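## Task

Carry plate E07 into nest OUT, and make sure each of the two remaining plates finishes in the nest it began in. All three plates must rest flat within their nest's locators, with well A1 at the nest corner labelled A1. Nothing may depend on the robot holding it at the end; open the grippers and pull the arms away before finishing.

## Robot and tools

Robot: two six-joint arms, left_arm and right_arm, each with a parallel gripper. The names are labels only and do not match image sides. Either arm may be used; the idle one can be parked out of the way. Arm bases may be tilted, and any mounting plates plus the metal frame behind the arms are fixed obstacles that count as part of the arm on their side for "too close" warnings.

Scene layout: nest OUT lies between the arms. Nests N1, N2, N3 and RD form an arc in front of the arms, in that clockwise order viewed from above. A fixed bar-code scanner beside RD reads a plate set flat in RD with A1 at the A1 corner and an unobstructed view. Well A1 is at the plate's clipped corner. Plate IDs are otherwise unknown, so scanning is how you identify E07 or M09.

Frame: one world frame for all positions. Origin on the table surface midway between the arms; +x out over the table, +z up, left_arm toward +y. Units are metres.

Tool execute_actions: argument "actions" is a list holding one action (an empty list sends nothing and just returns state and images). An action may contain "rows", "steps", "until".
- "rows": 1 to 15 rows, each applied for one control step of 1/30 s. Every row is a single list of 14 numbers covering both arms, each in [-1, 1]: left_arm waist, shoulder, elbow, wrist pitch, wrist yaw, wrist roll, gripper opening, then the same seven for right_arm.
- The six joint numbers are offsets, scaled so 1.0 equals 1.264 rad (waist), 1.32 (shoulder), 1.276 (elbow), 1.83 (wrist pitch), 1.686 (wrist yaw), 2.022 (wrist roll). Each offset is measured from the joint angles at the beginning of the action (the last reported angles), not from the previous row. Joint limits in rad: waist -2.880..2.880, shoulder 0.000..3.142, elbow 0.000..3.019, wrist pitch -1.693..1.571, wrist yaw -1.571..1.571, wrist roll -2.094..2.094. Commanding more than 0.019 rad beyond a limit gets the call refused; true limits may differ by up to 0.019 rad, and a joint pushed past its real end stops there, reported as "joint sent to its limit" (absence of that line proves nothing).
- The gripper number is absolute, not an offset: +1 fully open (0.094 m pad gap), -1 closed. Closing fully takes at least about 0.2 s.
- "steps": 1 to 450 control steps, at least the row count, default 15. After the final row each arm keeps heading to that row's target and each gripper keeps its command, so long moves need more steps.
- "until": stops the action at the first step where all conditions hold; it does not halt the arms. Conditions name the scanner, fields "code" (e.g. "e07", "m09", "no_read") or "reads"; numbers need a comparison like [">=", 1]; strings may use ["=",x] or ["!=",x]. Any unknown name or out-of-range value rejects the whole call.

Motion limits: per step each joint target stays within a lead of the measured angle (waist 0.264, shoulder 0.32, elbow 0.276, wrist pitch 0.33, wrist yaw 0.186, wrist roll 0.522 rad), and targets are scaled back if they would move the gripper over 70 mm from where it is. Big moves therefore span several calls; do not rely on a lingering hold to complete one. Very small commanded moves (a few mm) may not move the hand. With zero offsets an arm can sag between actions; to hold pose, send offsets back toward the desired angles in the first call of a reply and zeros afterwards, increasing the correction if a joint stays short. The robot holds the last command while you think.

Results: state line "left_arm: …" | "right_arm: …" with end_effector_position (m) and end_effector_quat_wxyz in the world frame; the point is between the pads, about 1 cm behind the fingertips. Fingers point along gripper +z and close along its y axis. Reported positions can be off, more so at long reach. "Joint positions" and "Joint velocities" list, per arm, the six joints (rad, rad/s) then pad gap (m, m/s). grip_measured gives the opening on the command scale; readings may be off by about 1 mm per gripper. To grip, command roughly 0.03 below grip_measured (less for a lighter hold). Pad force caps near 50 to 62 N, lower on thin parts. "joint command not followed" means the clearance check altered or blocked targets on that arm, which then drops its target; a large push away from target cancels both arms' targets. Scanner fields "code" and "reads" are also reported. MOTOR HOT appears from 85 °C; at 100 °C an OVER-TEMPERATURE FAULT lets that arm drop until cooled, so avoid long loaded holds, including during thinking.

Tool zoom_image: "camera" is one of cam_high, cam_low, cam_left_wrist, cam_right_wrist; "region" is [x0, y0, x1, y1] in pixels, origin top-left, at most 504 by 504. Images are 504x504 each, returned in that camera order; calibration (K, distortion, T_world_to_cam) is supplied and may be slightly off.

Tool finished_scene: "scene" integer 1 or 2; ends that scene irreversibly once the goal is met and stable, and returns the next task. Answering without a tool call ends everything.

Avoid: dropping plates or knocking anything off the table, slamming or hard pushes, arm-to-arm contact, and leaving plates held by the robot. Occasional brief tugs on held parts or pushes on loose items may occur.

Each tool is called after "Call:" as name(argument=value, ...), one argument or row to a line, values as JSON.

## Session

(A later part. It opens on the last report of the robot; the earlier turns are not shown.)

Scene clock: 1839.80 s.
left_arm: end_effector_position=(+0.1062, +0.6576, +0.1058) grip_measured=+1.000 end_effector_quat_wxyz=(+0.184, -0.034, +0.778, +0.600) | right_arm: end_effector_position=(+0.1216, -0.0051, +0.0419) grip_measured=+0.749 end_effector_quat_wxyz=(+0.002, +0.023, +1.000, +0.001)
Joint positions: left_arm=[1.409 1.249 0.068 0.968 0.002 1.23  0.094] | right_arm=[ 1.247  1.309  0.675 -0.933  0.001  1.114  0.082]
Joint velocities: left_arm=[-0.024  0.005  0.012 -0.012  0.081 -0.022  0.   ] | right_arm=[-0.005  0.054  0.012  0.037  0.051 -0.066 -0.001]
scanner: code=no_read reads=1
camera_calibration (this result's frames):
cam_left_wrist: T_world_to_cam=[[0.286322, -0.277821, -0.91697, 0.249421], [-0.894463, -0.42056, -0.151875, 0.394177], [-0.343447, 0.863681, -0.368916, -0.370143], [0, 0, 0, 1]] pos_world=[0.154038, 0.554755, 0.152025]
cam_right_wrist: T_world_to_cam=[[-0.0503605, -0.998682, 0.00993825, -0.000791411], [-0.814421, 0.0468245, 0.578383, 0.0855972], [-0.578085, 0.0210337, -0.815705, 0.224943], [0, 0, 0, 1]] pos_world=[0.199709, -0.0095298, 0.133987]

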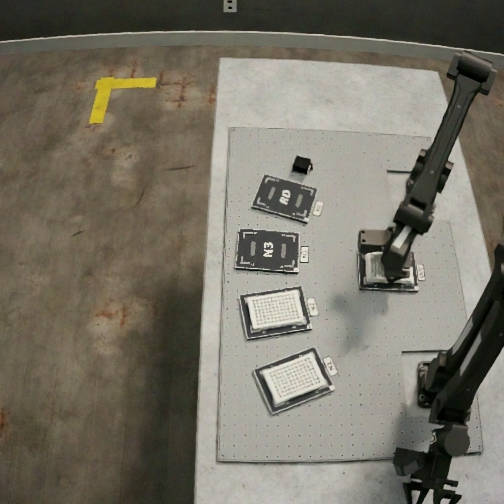

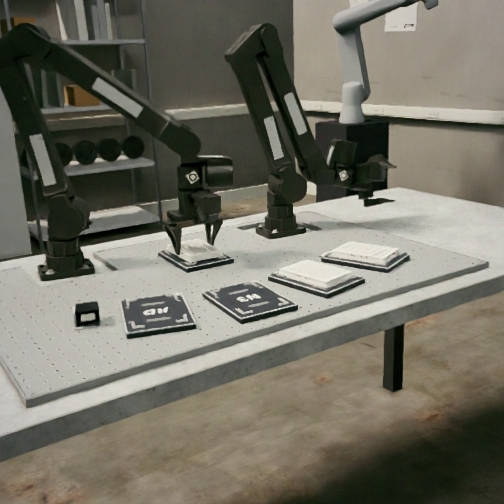

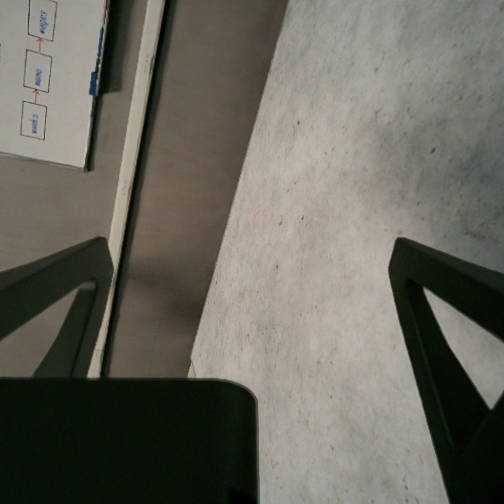

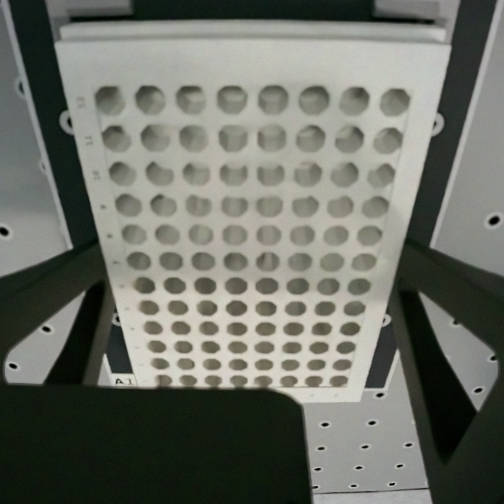

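Call:
execute_actions(
  actions=[],
)

Call:
zoom_image(
  camera="cam_right_wrist",
  region=[10, 0, 170, 80],
)

Call:
zoom_image(
  camera="cam_right_wrist",
  region=[340, 0, 500, 80],
)

Call:
zoom_image(
  camera="cam_low",
  region=[150, 210, 250, 290],
)

Scene clock: 1844.10 s.
left_arm: end_effector_position=(+0.1062, +0.6576, +0.1058) grip_measured=+1.000 end_effector_quat_wxyz=(+0.184, -0.034, +0.778, +0.600) | right_arm: end_effector_position=(+0.1216, -0.0051, +0.0396) grip_measured=+0.749 end_effector_quat_wxyz=(+0.000, +0.023, +1.000, -0.001)
Joint positions: left_arm=[1.409 1.249 0.068 0.968 0.002 1.23  0.094] | right_arm=[ 1.247  1.317  0.675 -0.93   0.001  1.114  0.082]
Joint velocities: left_arm=[-0.015 -0.015  0.002  0.007  0.066  0.066  0.   ] | right_arm=[-0.005  0.005 -0.002  0.007 -0.007 -0.051 -0.002]
scanner: code=no_read reads=1
camera_calibration (this result's frames):
cam_left_wrist: T_world_to_cam=[[0.286322, -0.277821, -0.91697, 0.249421], [-0.894463, -0.42056, -0.151875, 0.394177], [-0.343447, 0.863681, -0.368916, -0.370143], [0, 0, 0, 1]] pos_world=[0.154038, 0.554755, 0.152025]
cam_right_wrist: T_world_to_cam=[[-0.0503287, -0.998624, 0.0147426, -0.000965147], [-0.812931, 0.0495363, 0.580249, 0.0866957], [-0.580181, 0.0172185, -0.814306, 0.223231], [0, 0, 0, 1]] pos_world=[0.199944, -0.00910212, 0.131488]

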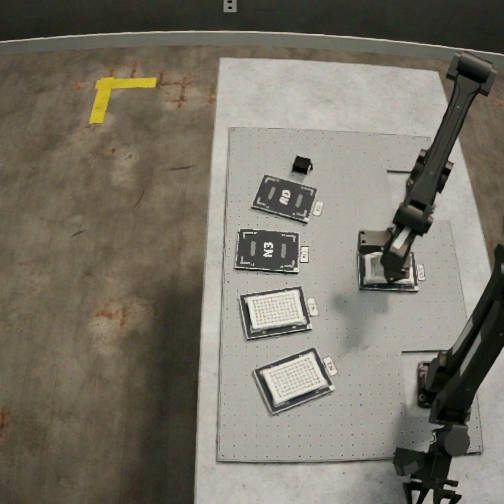

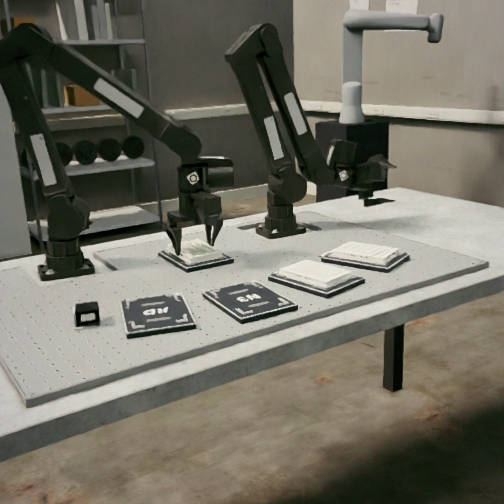

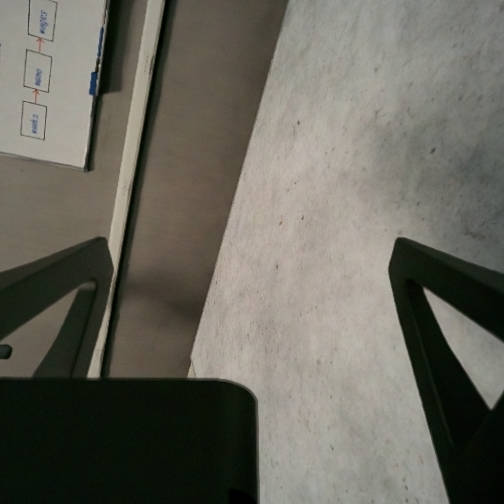

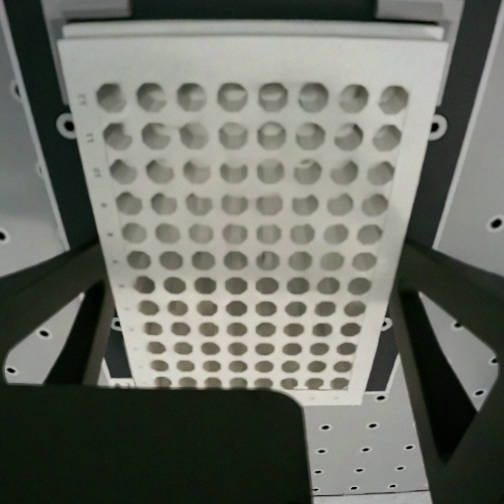

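Region (10, 0, 170, 80) of cam_right_wrist's 504x504 image, scaled by 3.150, with more detail than that image has.

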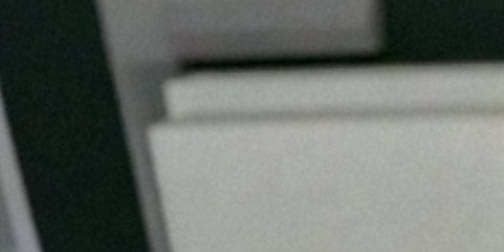

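Region (340, 0, 500, 80) of cam_right_wrist's 504x504 image, scaled by 3.150, with more detail than that image has.

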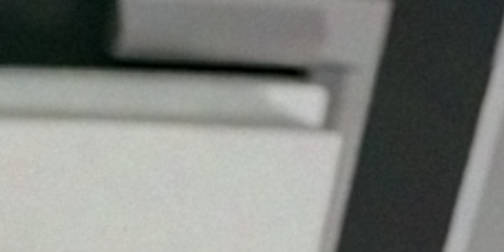

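Region (150, 210, 250, 290) of cam_low's 504x504 image, scaled by 5.040, with more detail than that image has; it fills the top 403 rows of this view, and the rest is white.

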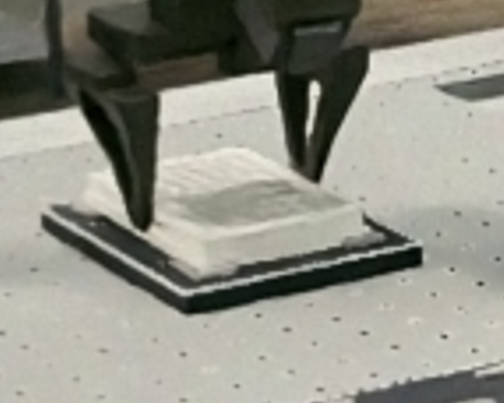

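Call:
zoom_image(
  camera="cam_right_wrist",
  region=[90, 290, 410, 420],
)

Call:
zoom_image(
  camera="cam_high",
  region=[350, 240, 430, 300],
)

Call:
zoom_image(
  camera="cam_low",
  region=[155, 230, 245, 280],
)

Region (90, 290, 410, 420) of cam_right_wrist's 504x504 image, scaled by 1.575, with more detail than that image has; it fills the top 205 rows of this view, and the rest is white.

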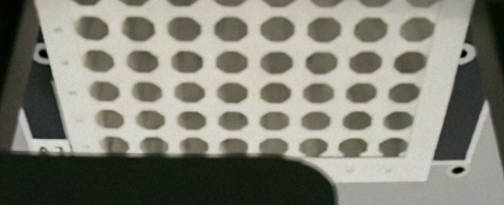

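Region (350, 240, 430, 300) of cam_high's 504x504 image, scaled by 6.300, with more detail than that image has; it fills the top 378 rows of this view, and the rest is white.

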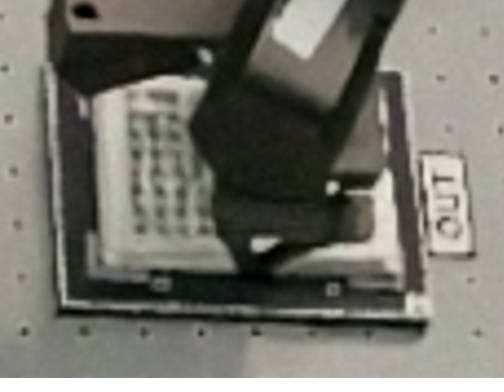

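Region (155, 230, 245, 280) of cam_low's 504x504 image, scaled by 5.600, with more detail than that image has.

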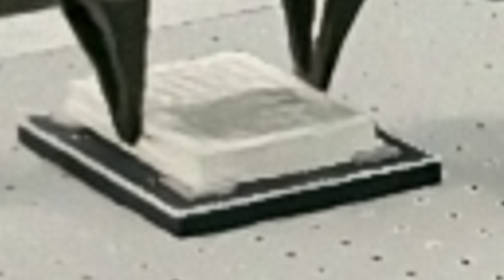

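Call:
zoom_image(
  camera="cam_low",
  region=[155, 235, 200, 270],
)

Call:
zoom_image(
  camera="cam_low",
  region=[262, 255, 372, 305],
)

Region (155, 235, 200, 270) of cam_low's 504x504 image, scaled by 11.200, with more detail than that image has.

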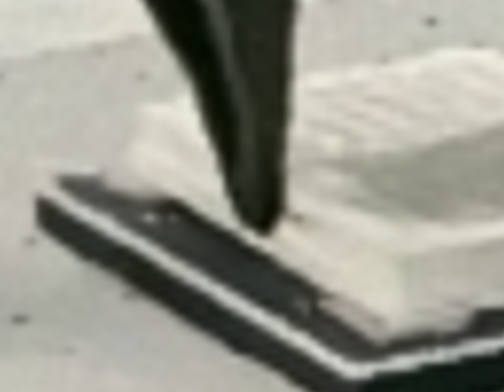

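Region (262, 255, 372, 305) of cam_low's 504x504 image, scaled by 4.582, with more detail than that image has; it fills the top 229 rows of this view, and the rest is white.

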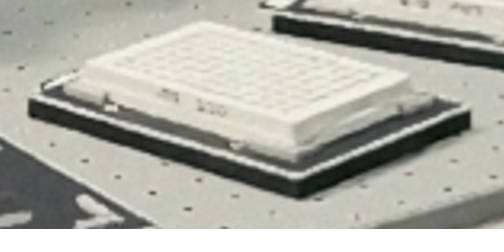

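Call:
execute_actions(
  actions=[
    {"rows": [[0,0,0,0,0,0,1, 0,0.004,0.004,0,0,0,0.76],[0,0,0,0,0,0,1, 0,0.004,0.004,0,0,0,0.84],[0,0,0,0,0,0,1, 0,0.004,0.004,0,0,0,0.92],[0,0,0,0,0,0,1, 0,0.004,0.004,0,0,0,1.0]], "steps": 4},
  ],
)

Scene clock: 1915.17 s.
left_arm: end_effector_position=(+0.1062, +0.6576, +0.1058) grip_measured=+1.000 end_effector_quat_wxyz=(+0.184, -0.034, +0.778, +0.600) | right_arm: end_effector_position=(+0.1216, -0.0051, +0.0396) grip_measured=+0.965 end_effector_quat_wxyz=(+0.000, +0.023, +1.000, -0.001)
Joint positions: left_arm=[1.409 1.249 0.068 0.968 0.002 1.23  0.094] | right_arm=[ 1.247  1.317  0.675 -0.93   0.001  1.114  0.092]
Joint velocities: left_arm=[ 0.015 -0.005 -0.022 -0.012  0.007  0.037  0.   ] | right_arm=[-0.005  0.005  0.002  0.002 -0.037 -0.037  0.099]
scanner: code=no_read reads=1
camera_calibration (this result's frames):
cam_left_wrist: T_world_to_cam=[[0.286322, -0.277821, -0.91697, 0.249421], [-0.894463, -0.42056, -0.151875, 0.394177], [-0.343447, 0.863681, -0.368916, -0.370143], [0, 0, 0, 1]] pos_world=[0.154038, 0.554755, 0.152025]
cam_right_wrist: T_world_to_cam=[[-0.0503287, -0.998624, 0.0147426, -0.000965147], [-0.812931, 0.0495363, 0.580249, 0.0866957], [-0.580181, 0.0172185, -0.814306, 0.223231], [0, 0, 0, 1]] pos_world=[0.199944, -0.00910212, 0.131488]

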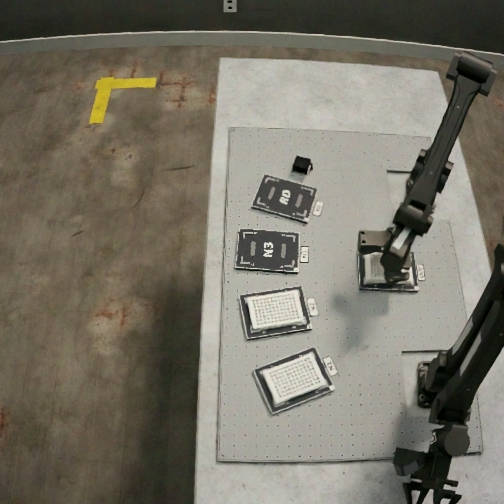

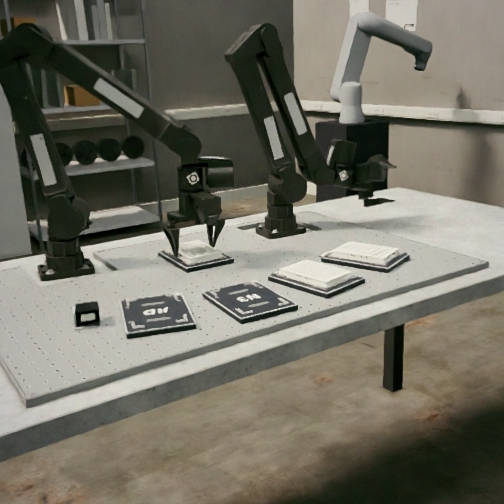

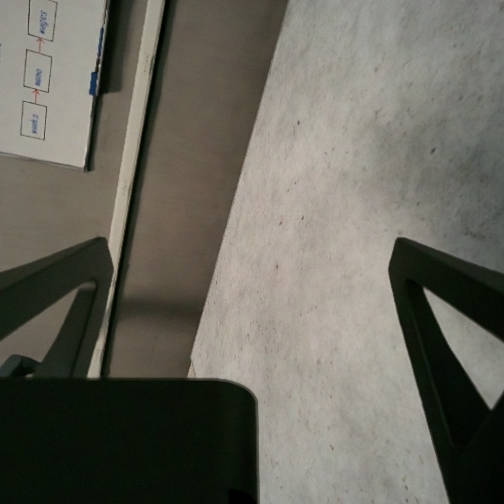

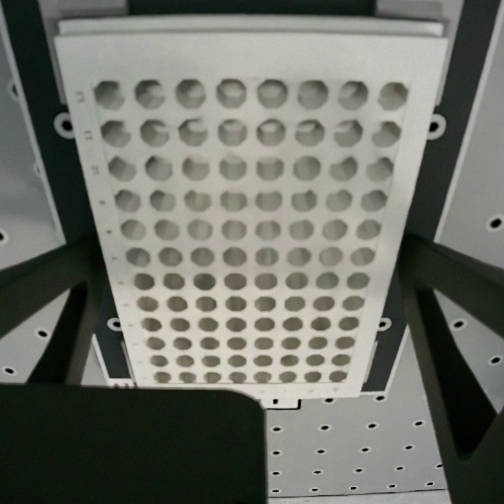

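Call:
execute_actions(
  actions=[
    {"rows": [[0,0,0,0,0,0,1, 0,-0.0258,0.006,0,0,0,1.0]], "steps": 1},
  ],
)

Scene clock: 1920.03 s.
left_arm: end_effector_position=(+0.1062, +0.6576, +0.1058) grip_measured=+1.000 end_effector_quat_wxyz=(+0.184, -0.034, +0.778, +0.600) | right_arm: end_effector_position=(+0.1216, -0.0050, +0.0399) grip_measured=+1.000 end_effector_quat_wxyz=(+0.001, +0.023, +1.000, -0.000)
Joint positions: left_arm=[1.409 1.249 0.068 0.968 0.002 1.23  0.094] | right_arm=[ 1.247  1.316  0.675 -0.93   0.001  1.114  0.094]
Joint velocities: left_arm=[ 0.005 -0.015  0.007 -0.002  0.007 -0.022  0.   ] | right_arm=[ 0.005 -0.073 -0.012 -0.012  0.022  0.095  0.   ]
scanner: code=no_read reads=1
camera_calibration (this result's frames):
cam_left_wrist: T_world_to_cam=[[0.286322, -0.277821, -0.91697, 0.249421], [-0.894463, -0.42056, -0.151875, 0.394177], [-0.343447, 0.863681, -0.368916, -0.370143], [0, 0, 0, 1]] pos_world=[0.154038, 0.554755, 0.152025]
cam_right_wrist: T_world_to_cam=[[-0.0503366, -0.998638, 0.0137131, -0.000834367], [-0.813251, 0.0489545, 0.57985, 0.0866002], [-0.579732, 0.0180355, -0.814608, 0.223478], [0, 0, 0, 1]] pos_world=[0.199943, -0.00910323, 0.131843]

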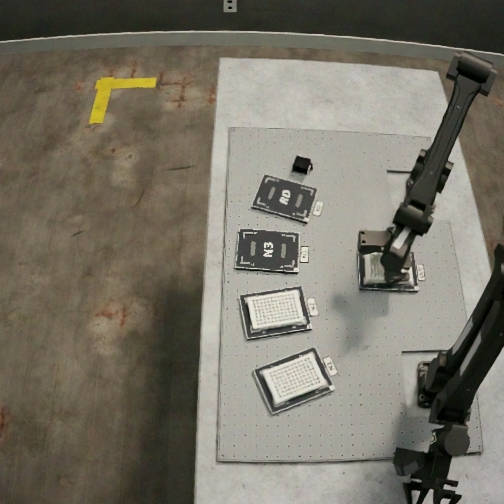

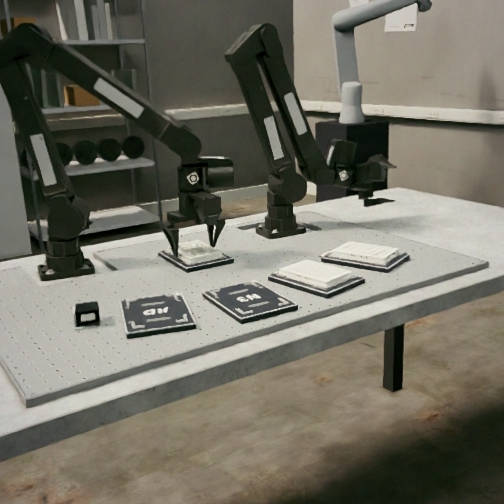

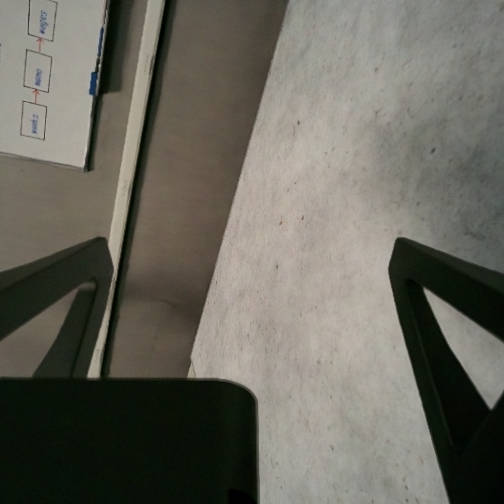

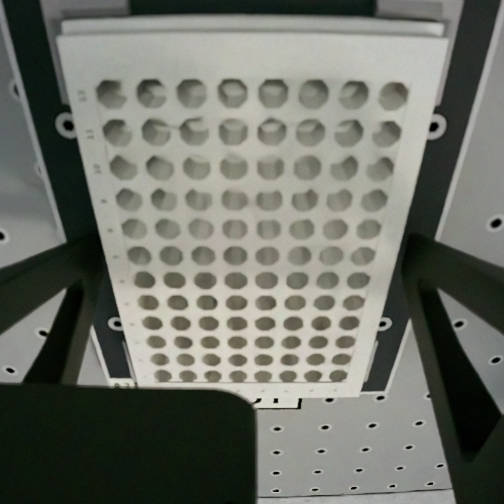

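Call:
execute_actions(
  actions=[],
)

Scene clock: 1926.10 s.
left_arm: end_effector_position=(+0.1062, +0.6576, +0.1058) grip_measured=+1.000 end_effector_quat_wxyz=(+0.184, -0.034, +0.778, +0.600) | right_arm: end_effector_position=(+0.1229, -0.0028, +0.0480) grip_measured=+1.000 end_effector_quat_wxyz=(+0.007, +0.023, +1.000, +0.013)
Joint positions: left_arm=[1.409 1.249 0.068 0.968 0.002 1.23  0.094] | right_arm=[ 1.247  1.287  0.675 -0.93   0.001  1.114  0.094]
Joint velocities: left_arm=[-0.015 -0.005 -0.002 -0.017 -0.051 -0.022  0.   ] | right_arm=[-0.015 -0.015  0.007  0.017 -0.022  0.051  0.   ]
scanner: code=no_read reads=1
camera_calibration (this result's frames):
cam_left_wrist: T_world_to_cam=[[0.286322, -0.277821, -0.91697, 0.249421], [-0.894463, -0.42056, -0.151875, 0.394177], [-0.343447, 0.863681, -0.368916, -0.370143], [0, 0, 0, 1]] pos_world=[0.154038, 0.554755, 0.152025]
cam_right_wrist: T_world_to_cam=[[-0.0503437, -0.998651, -0.0127122, 0.00261224], [-0.821376, 0.0341593, 0.569363, 0.0842188], [-0.568161, 0.0391053, -0.821988, 0.229782], [0, 0, 0, 1]] pos_world=[0.19986, -0.00925386, 0.140961]

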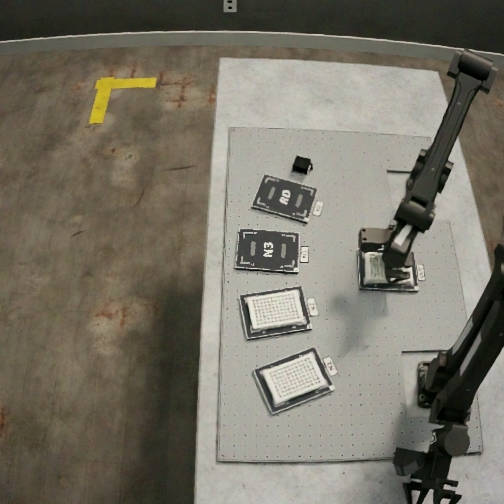

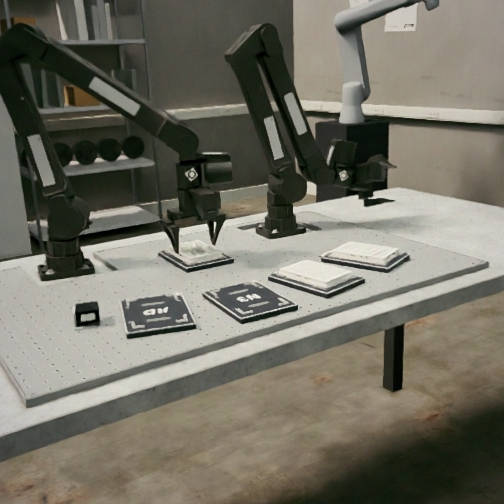

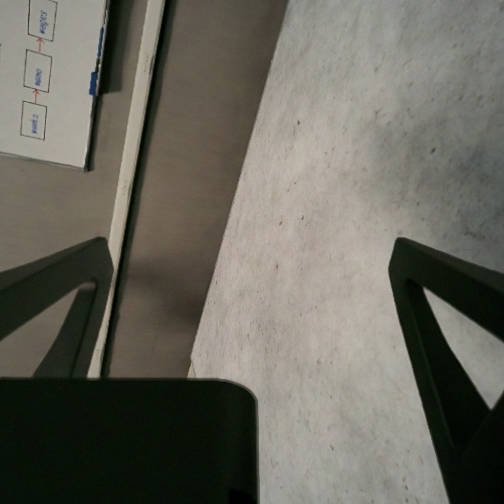

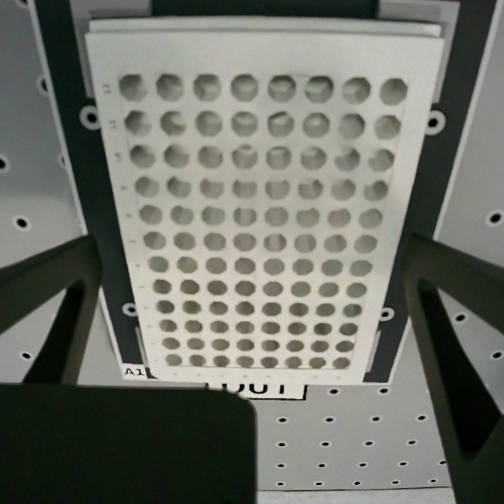

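Call:
execute_actions(
  actions=[
    {"rows": [[0,0,0,0,0,0,1, 0,-0.0485,0.006,-0.0115,0,0,1.0]], "steps": 1},
  ],
)

Scene clock: 1935.53 s.
left_arm: end_effector_position=(+0.1062, +0.6576, +0.1058) grip_measured=+1.000 end_effector_quat_wxyz=(+0.184, -0.034, +0.778, +0.600) | right_arm: end_effector_position=(+0.1229, -0.0028, +0.0489) grip_measured=+1.000 end_effector_quat_wxyz=(+0.008, +0.023, +1.000, +0.013)
Joint positions: left_arm=[1.409 1.249 0.068 0.968 0.002 1.23  0.094] | right_arm=[ 1.247  1.284  0.675 -0.931  0.001  1.114  0.094]
Joint velocities: left_arm=[-0.024 -0.005  0.002 -0.002 -0.066  0.037  0.   ] | right_arm=[-0.015 -0.151 -0.002 -0.051  0.081 -0.051  0.   ]
scanner: code=no_read reads=1
camera_calibration (this result's frames):
cam_left_wrist: T_world_to_cam=[[0.286322, -0.277821, -0.91697, 0.249421], [-0.894463, -0.42056, -0.151875, 0.394177], [-0.343447, 0.863681, -0.368916, -0.370143], [0, 0, 0, 1]] pos_world=[0.154038, 0.554755, 0.152025]
cam_right_wrist: T_world_to_cam=[[-0.0503312, -0.998628, -0.014428, 0.0026777], [-0.821899, 0.033208, 0.568665, 0.0838233], [-0.567406, 0.0404799, -0.822443, 0.230401], [0, 0, 0, 1]] pos_world=[0.19976, -0.00943621, 0.141863]

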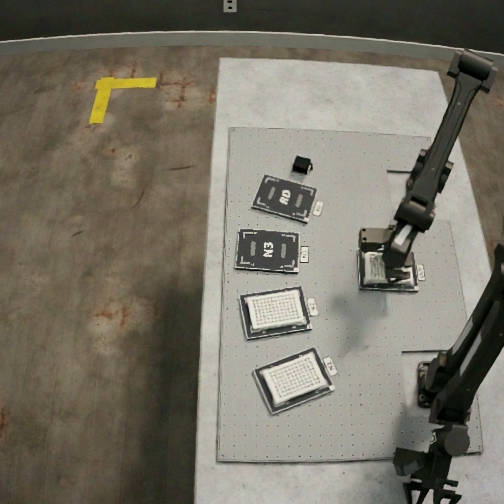

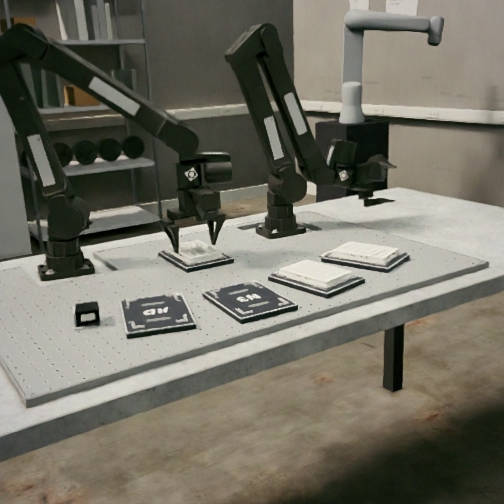

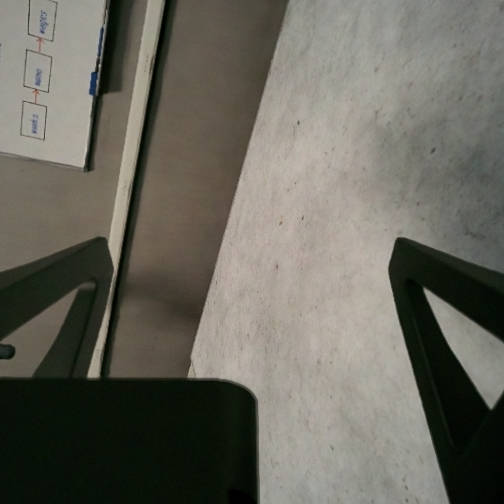

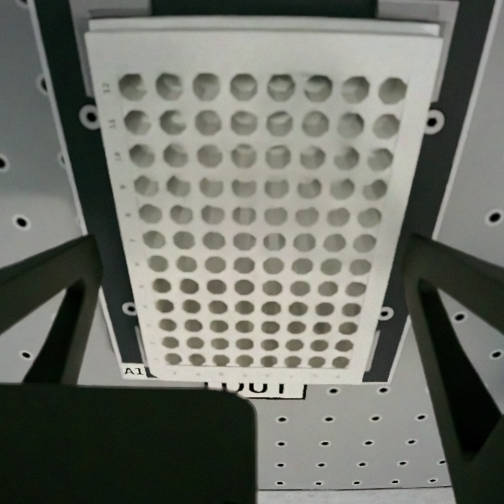

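Call:
execute_actions(
  actions=[],
)

Scene clock: 1938.30 s.
left_arm: end_effector_position=(+0.1062, +0.6576, +0.1058) grip_measured=+1.000 end_effector_quat_wxyz=(+0.184, -0.034, +0.778, +0.600) | right_arm: end_effector_position=(+0.1242, -0.0004, +0.0672) grip_measured=+1.000 end_effector_quat_wxyz=(+0.021, +0.023, +0.999, +0.039)
Joint positions: left_arm=[1.409 1.249 0.068 0.968 0.002 1.23  0.094] | right_arm=[ 1.247  1.218  0.675 -0.94   0.001  1.114  0.094]
Joint velocities: left_arm=[ 0.005 -0.005 -0.002 -0.007  0.051  0.037  0.   ] | right_arm=[-0.005 -0.015  0.007  0.022  0.007  0.007  0.   ]
scanner: code=no_read reads=1
camera_calibration (this result's frames):
cam_left_wrist: T_world_to_cam=[[0.286322, -0.277821, -0.91697, 0.249421], [-0.894463, -0.42056, -0.151875, 0.394177], [-0.343447, 0.863681, -0.368916, -0.370143], [0, 0, 0, 1]] pos_world=[0.154038, 0.554755, 0.152025]
cam_right_wrist: T_world_to_cam=[[-0.0492253, -0.996615, -0.0658494, 0.00868666], [-0.837265, 0.00522769, 0.546772, 0.077788], [-0.544577, 0.0820484, -0.834688, 0.244077], [0, 0, 0, 1]] pos_world=[0.198475, -0.0117755, 0.161768]

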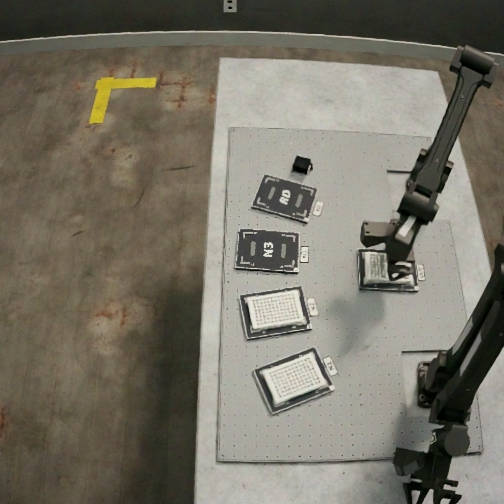

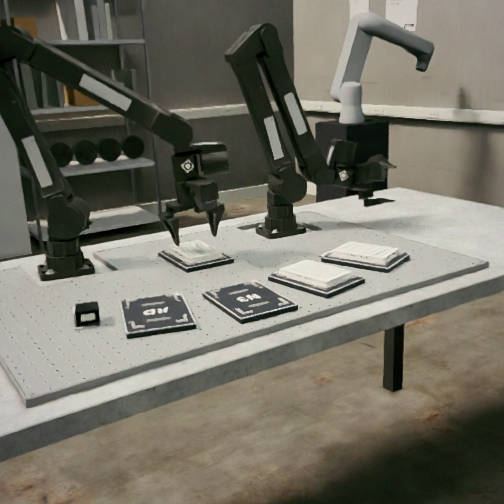

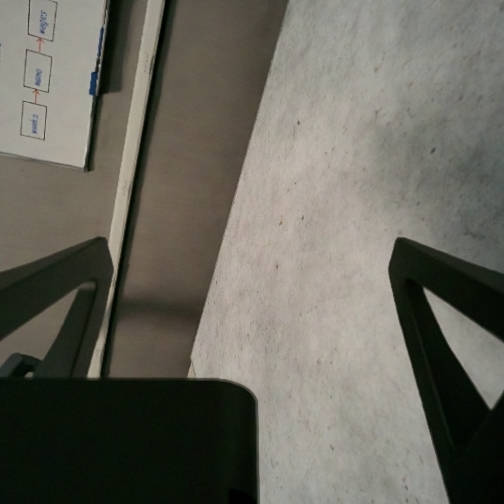

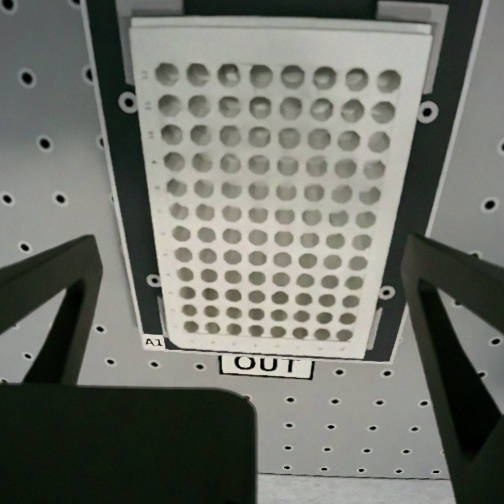

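Call:
execute_actions(
  actions=[
    {"rows": [[0,0,0,0,0,0,1, 0,-0.16,0.012,0,0,0,1.0]], "steps": 1},
  ],
)

Scene clock: 1945.50 s.
left_arm: end_effector_position=(+0.1062, +0.6576, +0.1058) grip_measured=+1.000 end_effector_quat_wxyz=(+0.184, -0.034, +0.778, +0.600) | right_arm: end_effector_position=(+0.1245, +0.0002, +0.0706) grip_measured=+1.000 end_effector_quat_wxyz=(+0.024, +0.023, +0.998, +0.044)
Joint positions: left_arm=[1.409 1.249 0.068 0.968 0.002 1.23  0.094] | right_arm=[ 1.247  1.206  0.675 -0.94   0.001  1.114  0.094]
Joint velocities: left_arm=[-0.005  0.005  0.002 -0.002  0.095 -0.066  0.   ] | right_arm=[-0.005 -0.552 -0.007 -0.012 -0.007  0.022  0.   ]
scanner: code=no_read reads=1
camera_calibration (this result's frames):
cam_left_wrist: T_world_to_cam=[[0.286322, -0.277821, -0.91697, 0.249421], [-0.894463, -0.42056, -0.151875, 0.394177], [-0.343447, 0.863681, -0.368916, -0.370143], [0, 0, 0, 1]] pos_world=[0.154038, 0.554755, 0.152025]
cam_right_wrist: T_world_to_cam=[[-0.0488062, -0.995851, -0.0767971, 0.0103094], [-0.840463, -0.000596525, 0.541868, 0.0769519], [-0.539666, 0.0909916, -0.836948, 0.246639], [0, 0, 0, 1]] pos_world=[0.198281, -0.0121296, 0.165518]

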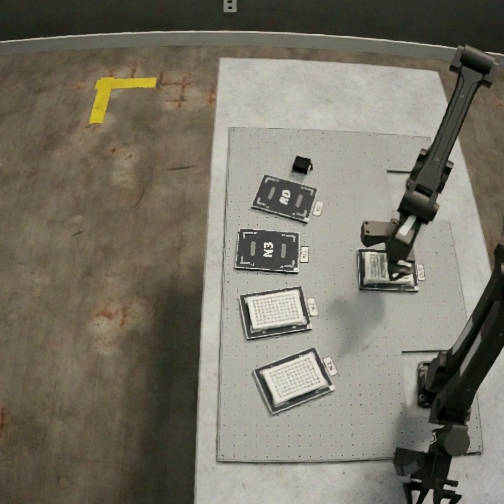

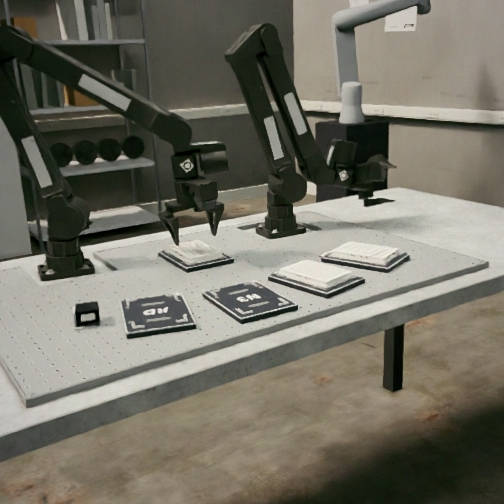

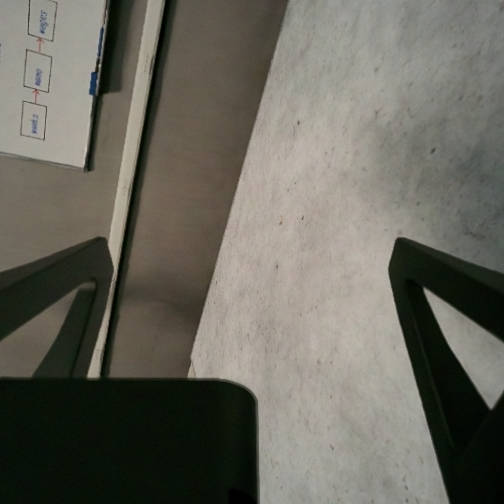

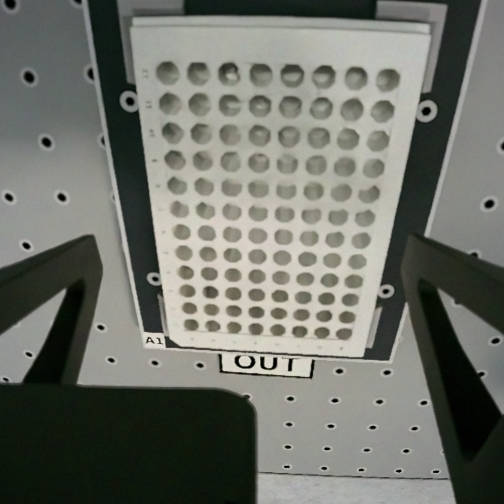

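Call:
execute_actions(
  actions=[],
)

Scene clock: 1947.80 s.
left_arm: end_effector_position=(+0.1062, +0.6576, +0.1058) grip_measured=+1.000 end_effector_quat_wxyz=(+0.184, -0.034, +0.778, +0.600) | right_arm: end_effector_position=(+0.1271, +0.0049, +0.1289) grip_measured=+1.000 end_effector_quat_wxyz=(+0.071, +0.023, +0.988, +0.135)
Joint positions: left_arm=[1.409 1.249 0.068 0.968 0.002 1.23  0.094] | right_arm=[ 1.247  0.999  0.673 -0.94   0.001  1.114  0.094]
Joint velocities: left_arm=[-0.005 -0.005 -0.002 -0.002 -0.037 -0.051  0.   ] | right_arm=[-0.005  0.005  0.002  0.002 -0.022 -0.007  0.   ]
scanner: code=no_read reads=1
camera_calibration (this result's frames):
cam_left_wrist: T_world_to_cam=[[0.286322, -0.277821, -0.91697, 0.249421], [-0.894463, -0.42056, -0.151875, 0.394177], [-0.343447, 0.863681, -0.368916, -0.370143], [0, 0, 0, 1]] pos_world=[0.154038, 0.554755, 0.152025]
cam_right_wrist: T_world_to_cam=[[-0.0322642, -0.96573, -0.257534, 0.0406211], [-0.889447, -0.0897893, 0.448132, 0.0662746], [-0.455899, 0.243522, -0.856069, 0.287458], [0, 0, 0, 1]] pos_world=[0.19131, -0.0248225, 0.226846]

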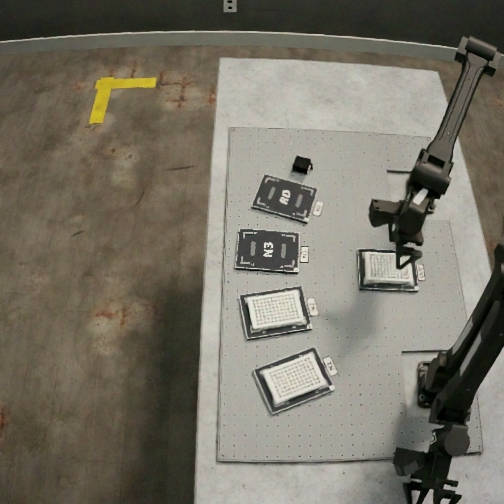

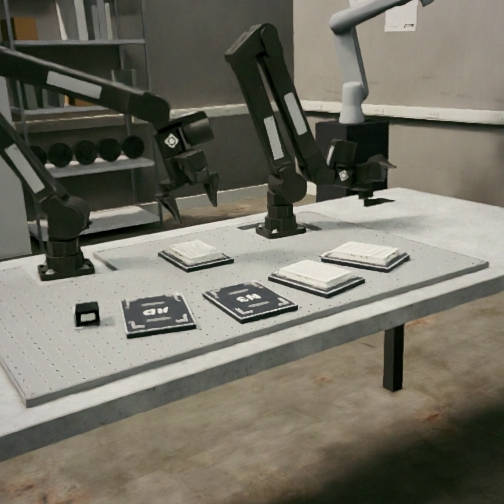

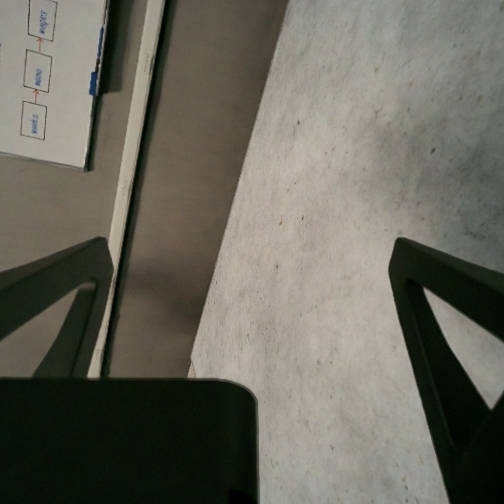

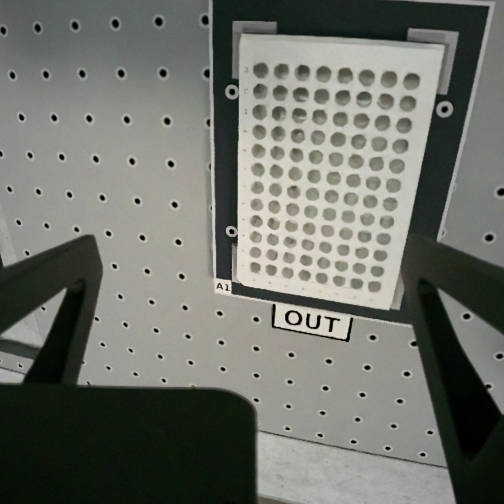

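Call:
execute_actions(
  actions=[
    {"rows": [[0,0,0,0,0,0,1, -0.125,-0.11,0.012,0,0,0,1.0]], "steps": 1},
  ],
)

Call:
zoom_image(
  camera="cam_high",
  region=[345, 235, 435, 300],
)

Call:
zoom_image(
  camera="cam_low",
  region=[150, 225, 250, 285],
)

Scene clock: 1953.97 s.
left_arm: end_effector_position=(+0.1062, +0.6576, +0.1058) grip_measured=+1.000 end_effector_quat_wxyz=(+0.184, -0.034, +0.778, +0.600) | right_arm: end_effector_position=(+0.1292, +0.0038, +0.1312) grip_measured=+1.000 end_effector_quat_wxyz=(+0.072, +0.027, +0.987, +0.139)
Joint positions: left_arm=[1.409 1.249 0.068 0.968 0.002 1.23  0.094] | right_arm=[ 1.238  0.991  0.673 -0.94  -0.002  1.114  0.094]
Joint velocities: left_arm=[-0.015 -0.015  0.002 -0.002 -0.066 -0.037  0.   ] | right_arm=[-0.562 -0.357  0.012 -0.002 -0.242 -0.022  0.   ]
scanner: code=no_read reads=1
camera_calibration (this result's frames):
cam_left_wrist: T_world_to_cam=[[0.286322, -0.277821, -0.91697, 0.249421], [-0.894463, -0.42056, -0.151875, 0.394177], [-0.343447, 0.863681, -0.368916, -0.370143], [0, 0, 0, 1]] pos_world=[0.154038, 0.554755, 0.152025]
cam_right_wrist: T_world_to_cam=[[-0.0398074, -0.963204, -0.265807, 0.0422238], [-0.890669, -0.0863719, 0.446373, 0.0673517], [-0.452906, 0.254515, -0.854458, 0.290013], [0, 0, 0, 1]] pos_world=[0.193018, -0.0273252, 0.228963]

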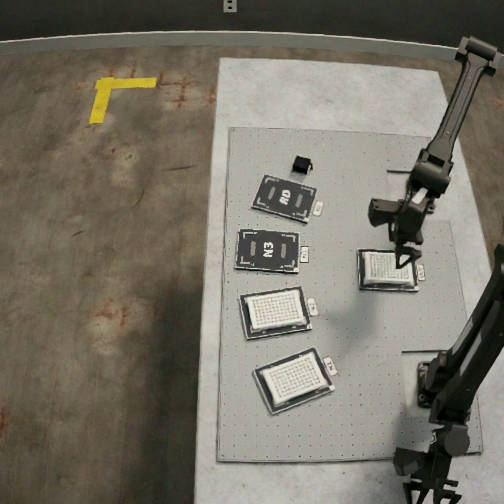

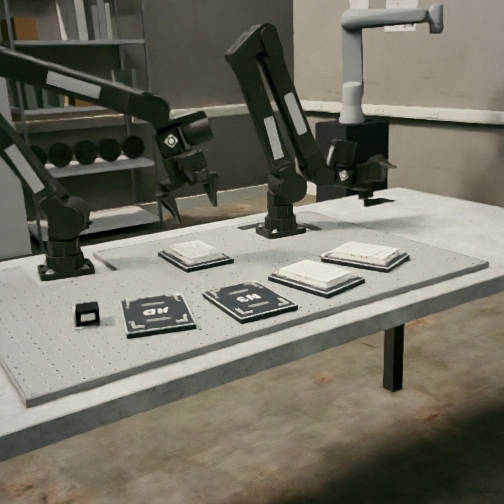

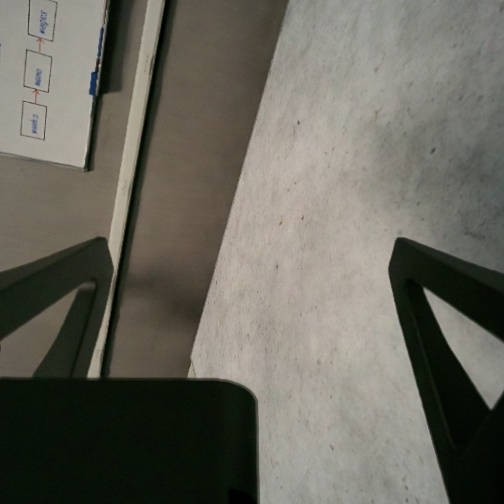

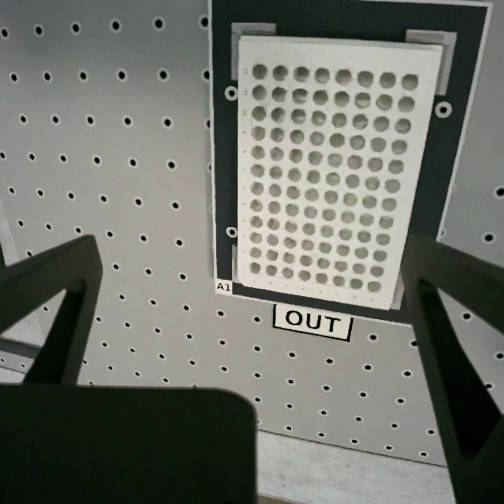

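Region (345, 235, 435, 300) of cam_high's 504x504 image, scaled by 5.600, with more detail than that image has.

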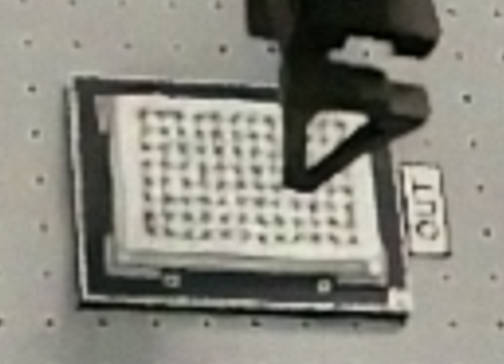

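Region (150, 225, 250, 285) of cam_low's 504x504 image, scaled by 5.040, with more detail than that image has; it fills the top 302 rows of this view, and the rest is white.

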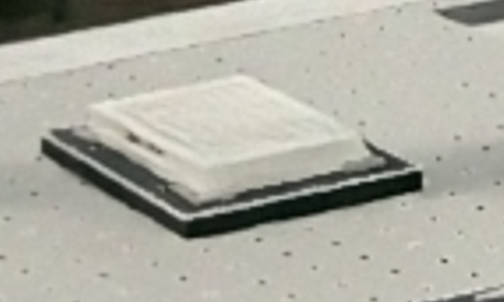

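Call:
execute_actions(
  actions=[],
)

Scene clock: 1956.97 s.
left_arm: end_effector_position=(+0.1062, +0.6576, +0.1058) grip_measured=+1.000 end_effector_quat_wxyz=(+0.184, -0.034, +0.778, +0.600) | right_arm: end_effector_position=(+0.1686, -0.0271, +0.1729) grip_measured=+1.000 end_effector_quat_wxyz=(+0.122, +0.105, +0.968, +0.192)
Joint positions: left_arm=[1.409 1.249 0.068 0.968 0.002 1.23  0.094] | right_arm=[ 1.077  0.843  0.672 -0.94   0.001  1.114  0.094]
Joint velocities: left_arm=[-0.005  0.005 -0.017  0.012  0.022 -0.051  0.   ] | right_arm=[-0.015 -0.005 -0.042 -0.002 -0.022  0.022  0.   ]
scanner: code=no_read reads=1
camera_calibration (this result's frames):
cam_left_wrist: T_world_to_cam=[[0.286322, -0.277821, -0.91697, 0.249421], [-0.894463, -0.42056, -0.151875, 0.394177], [-0.343447, 0.863681, -0.368916, -0.370143], [0, 0, 0, 1]] pos_world=[0.154038, 0.554755, 0.152025]
cam_right_wrist: T_world_to_cam=[[-0.163825, -0.907328, -0.387191, 0.068599], [-0.930955, 0.0123636, 0.364925, 0.104696], [-0.32632, 0.420241, -0.846707, 0.333193], [0, 0, 0, 1]] pos_world=[0.217432, -0.079074, 0.270472]

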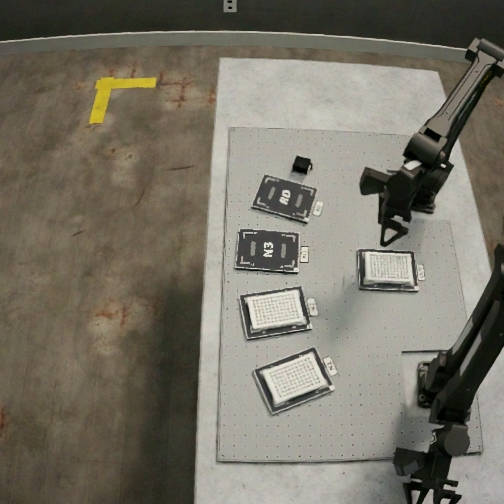

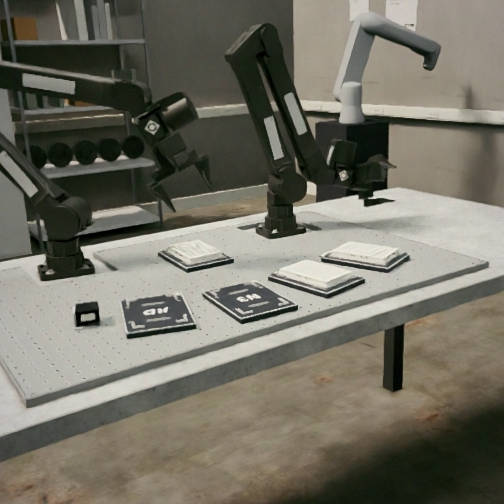

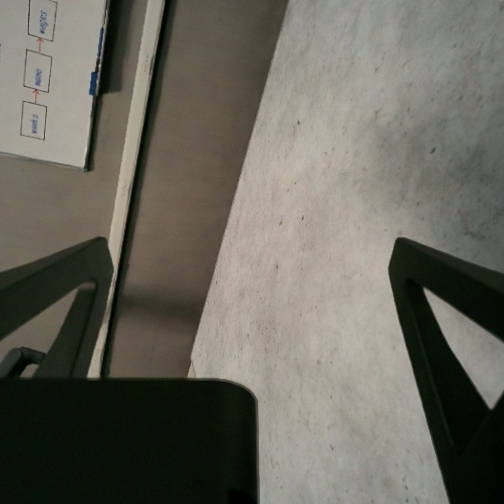

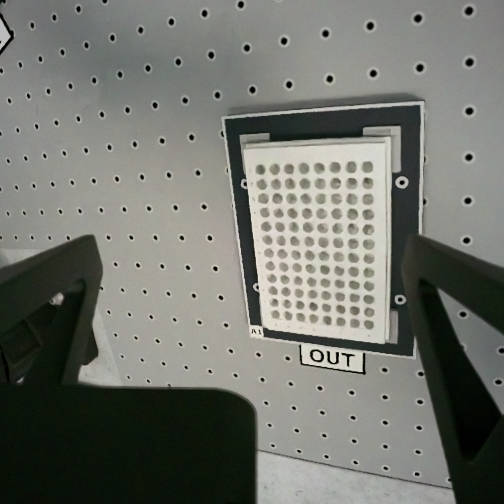

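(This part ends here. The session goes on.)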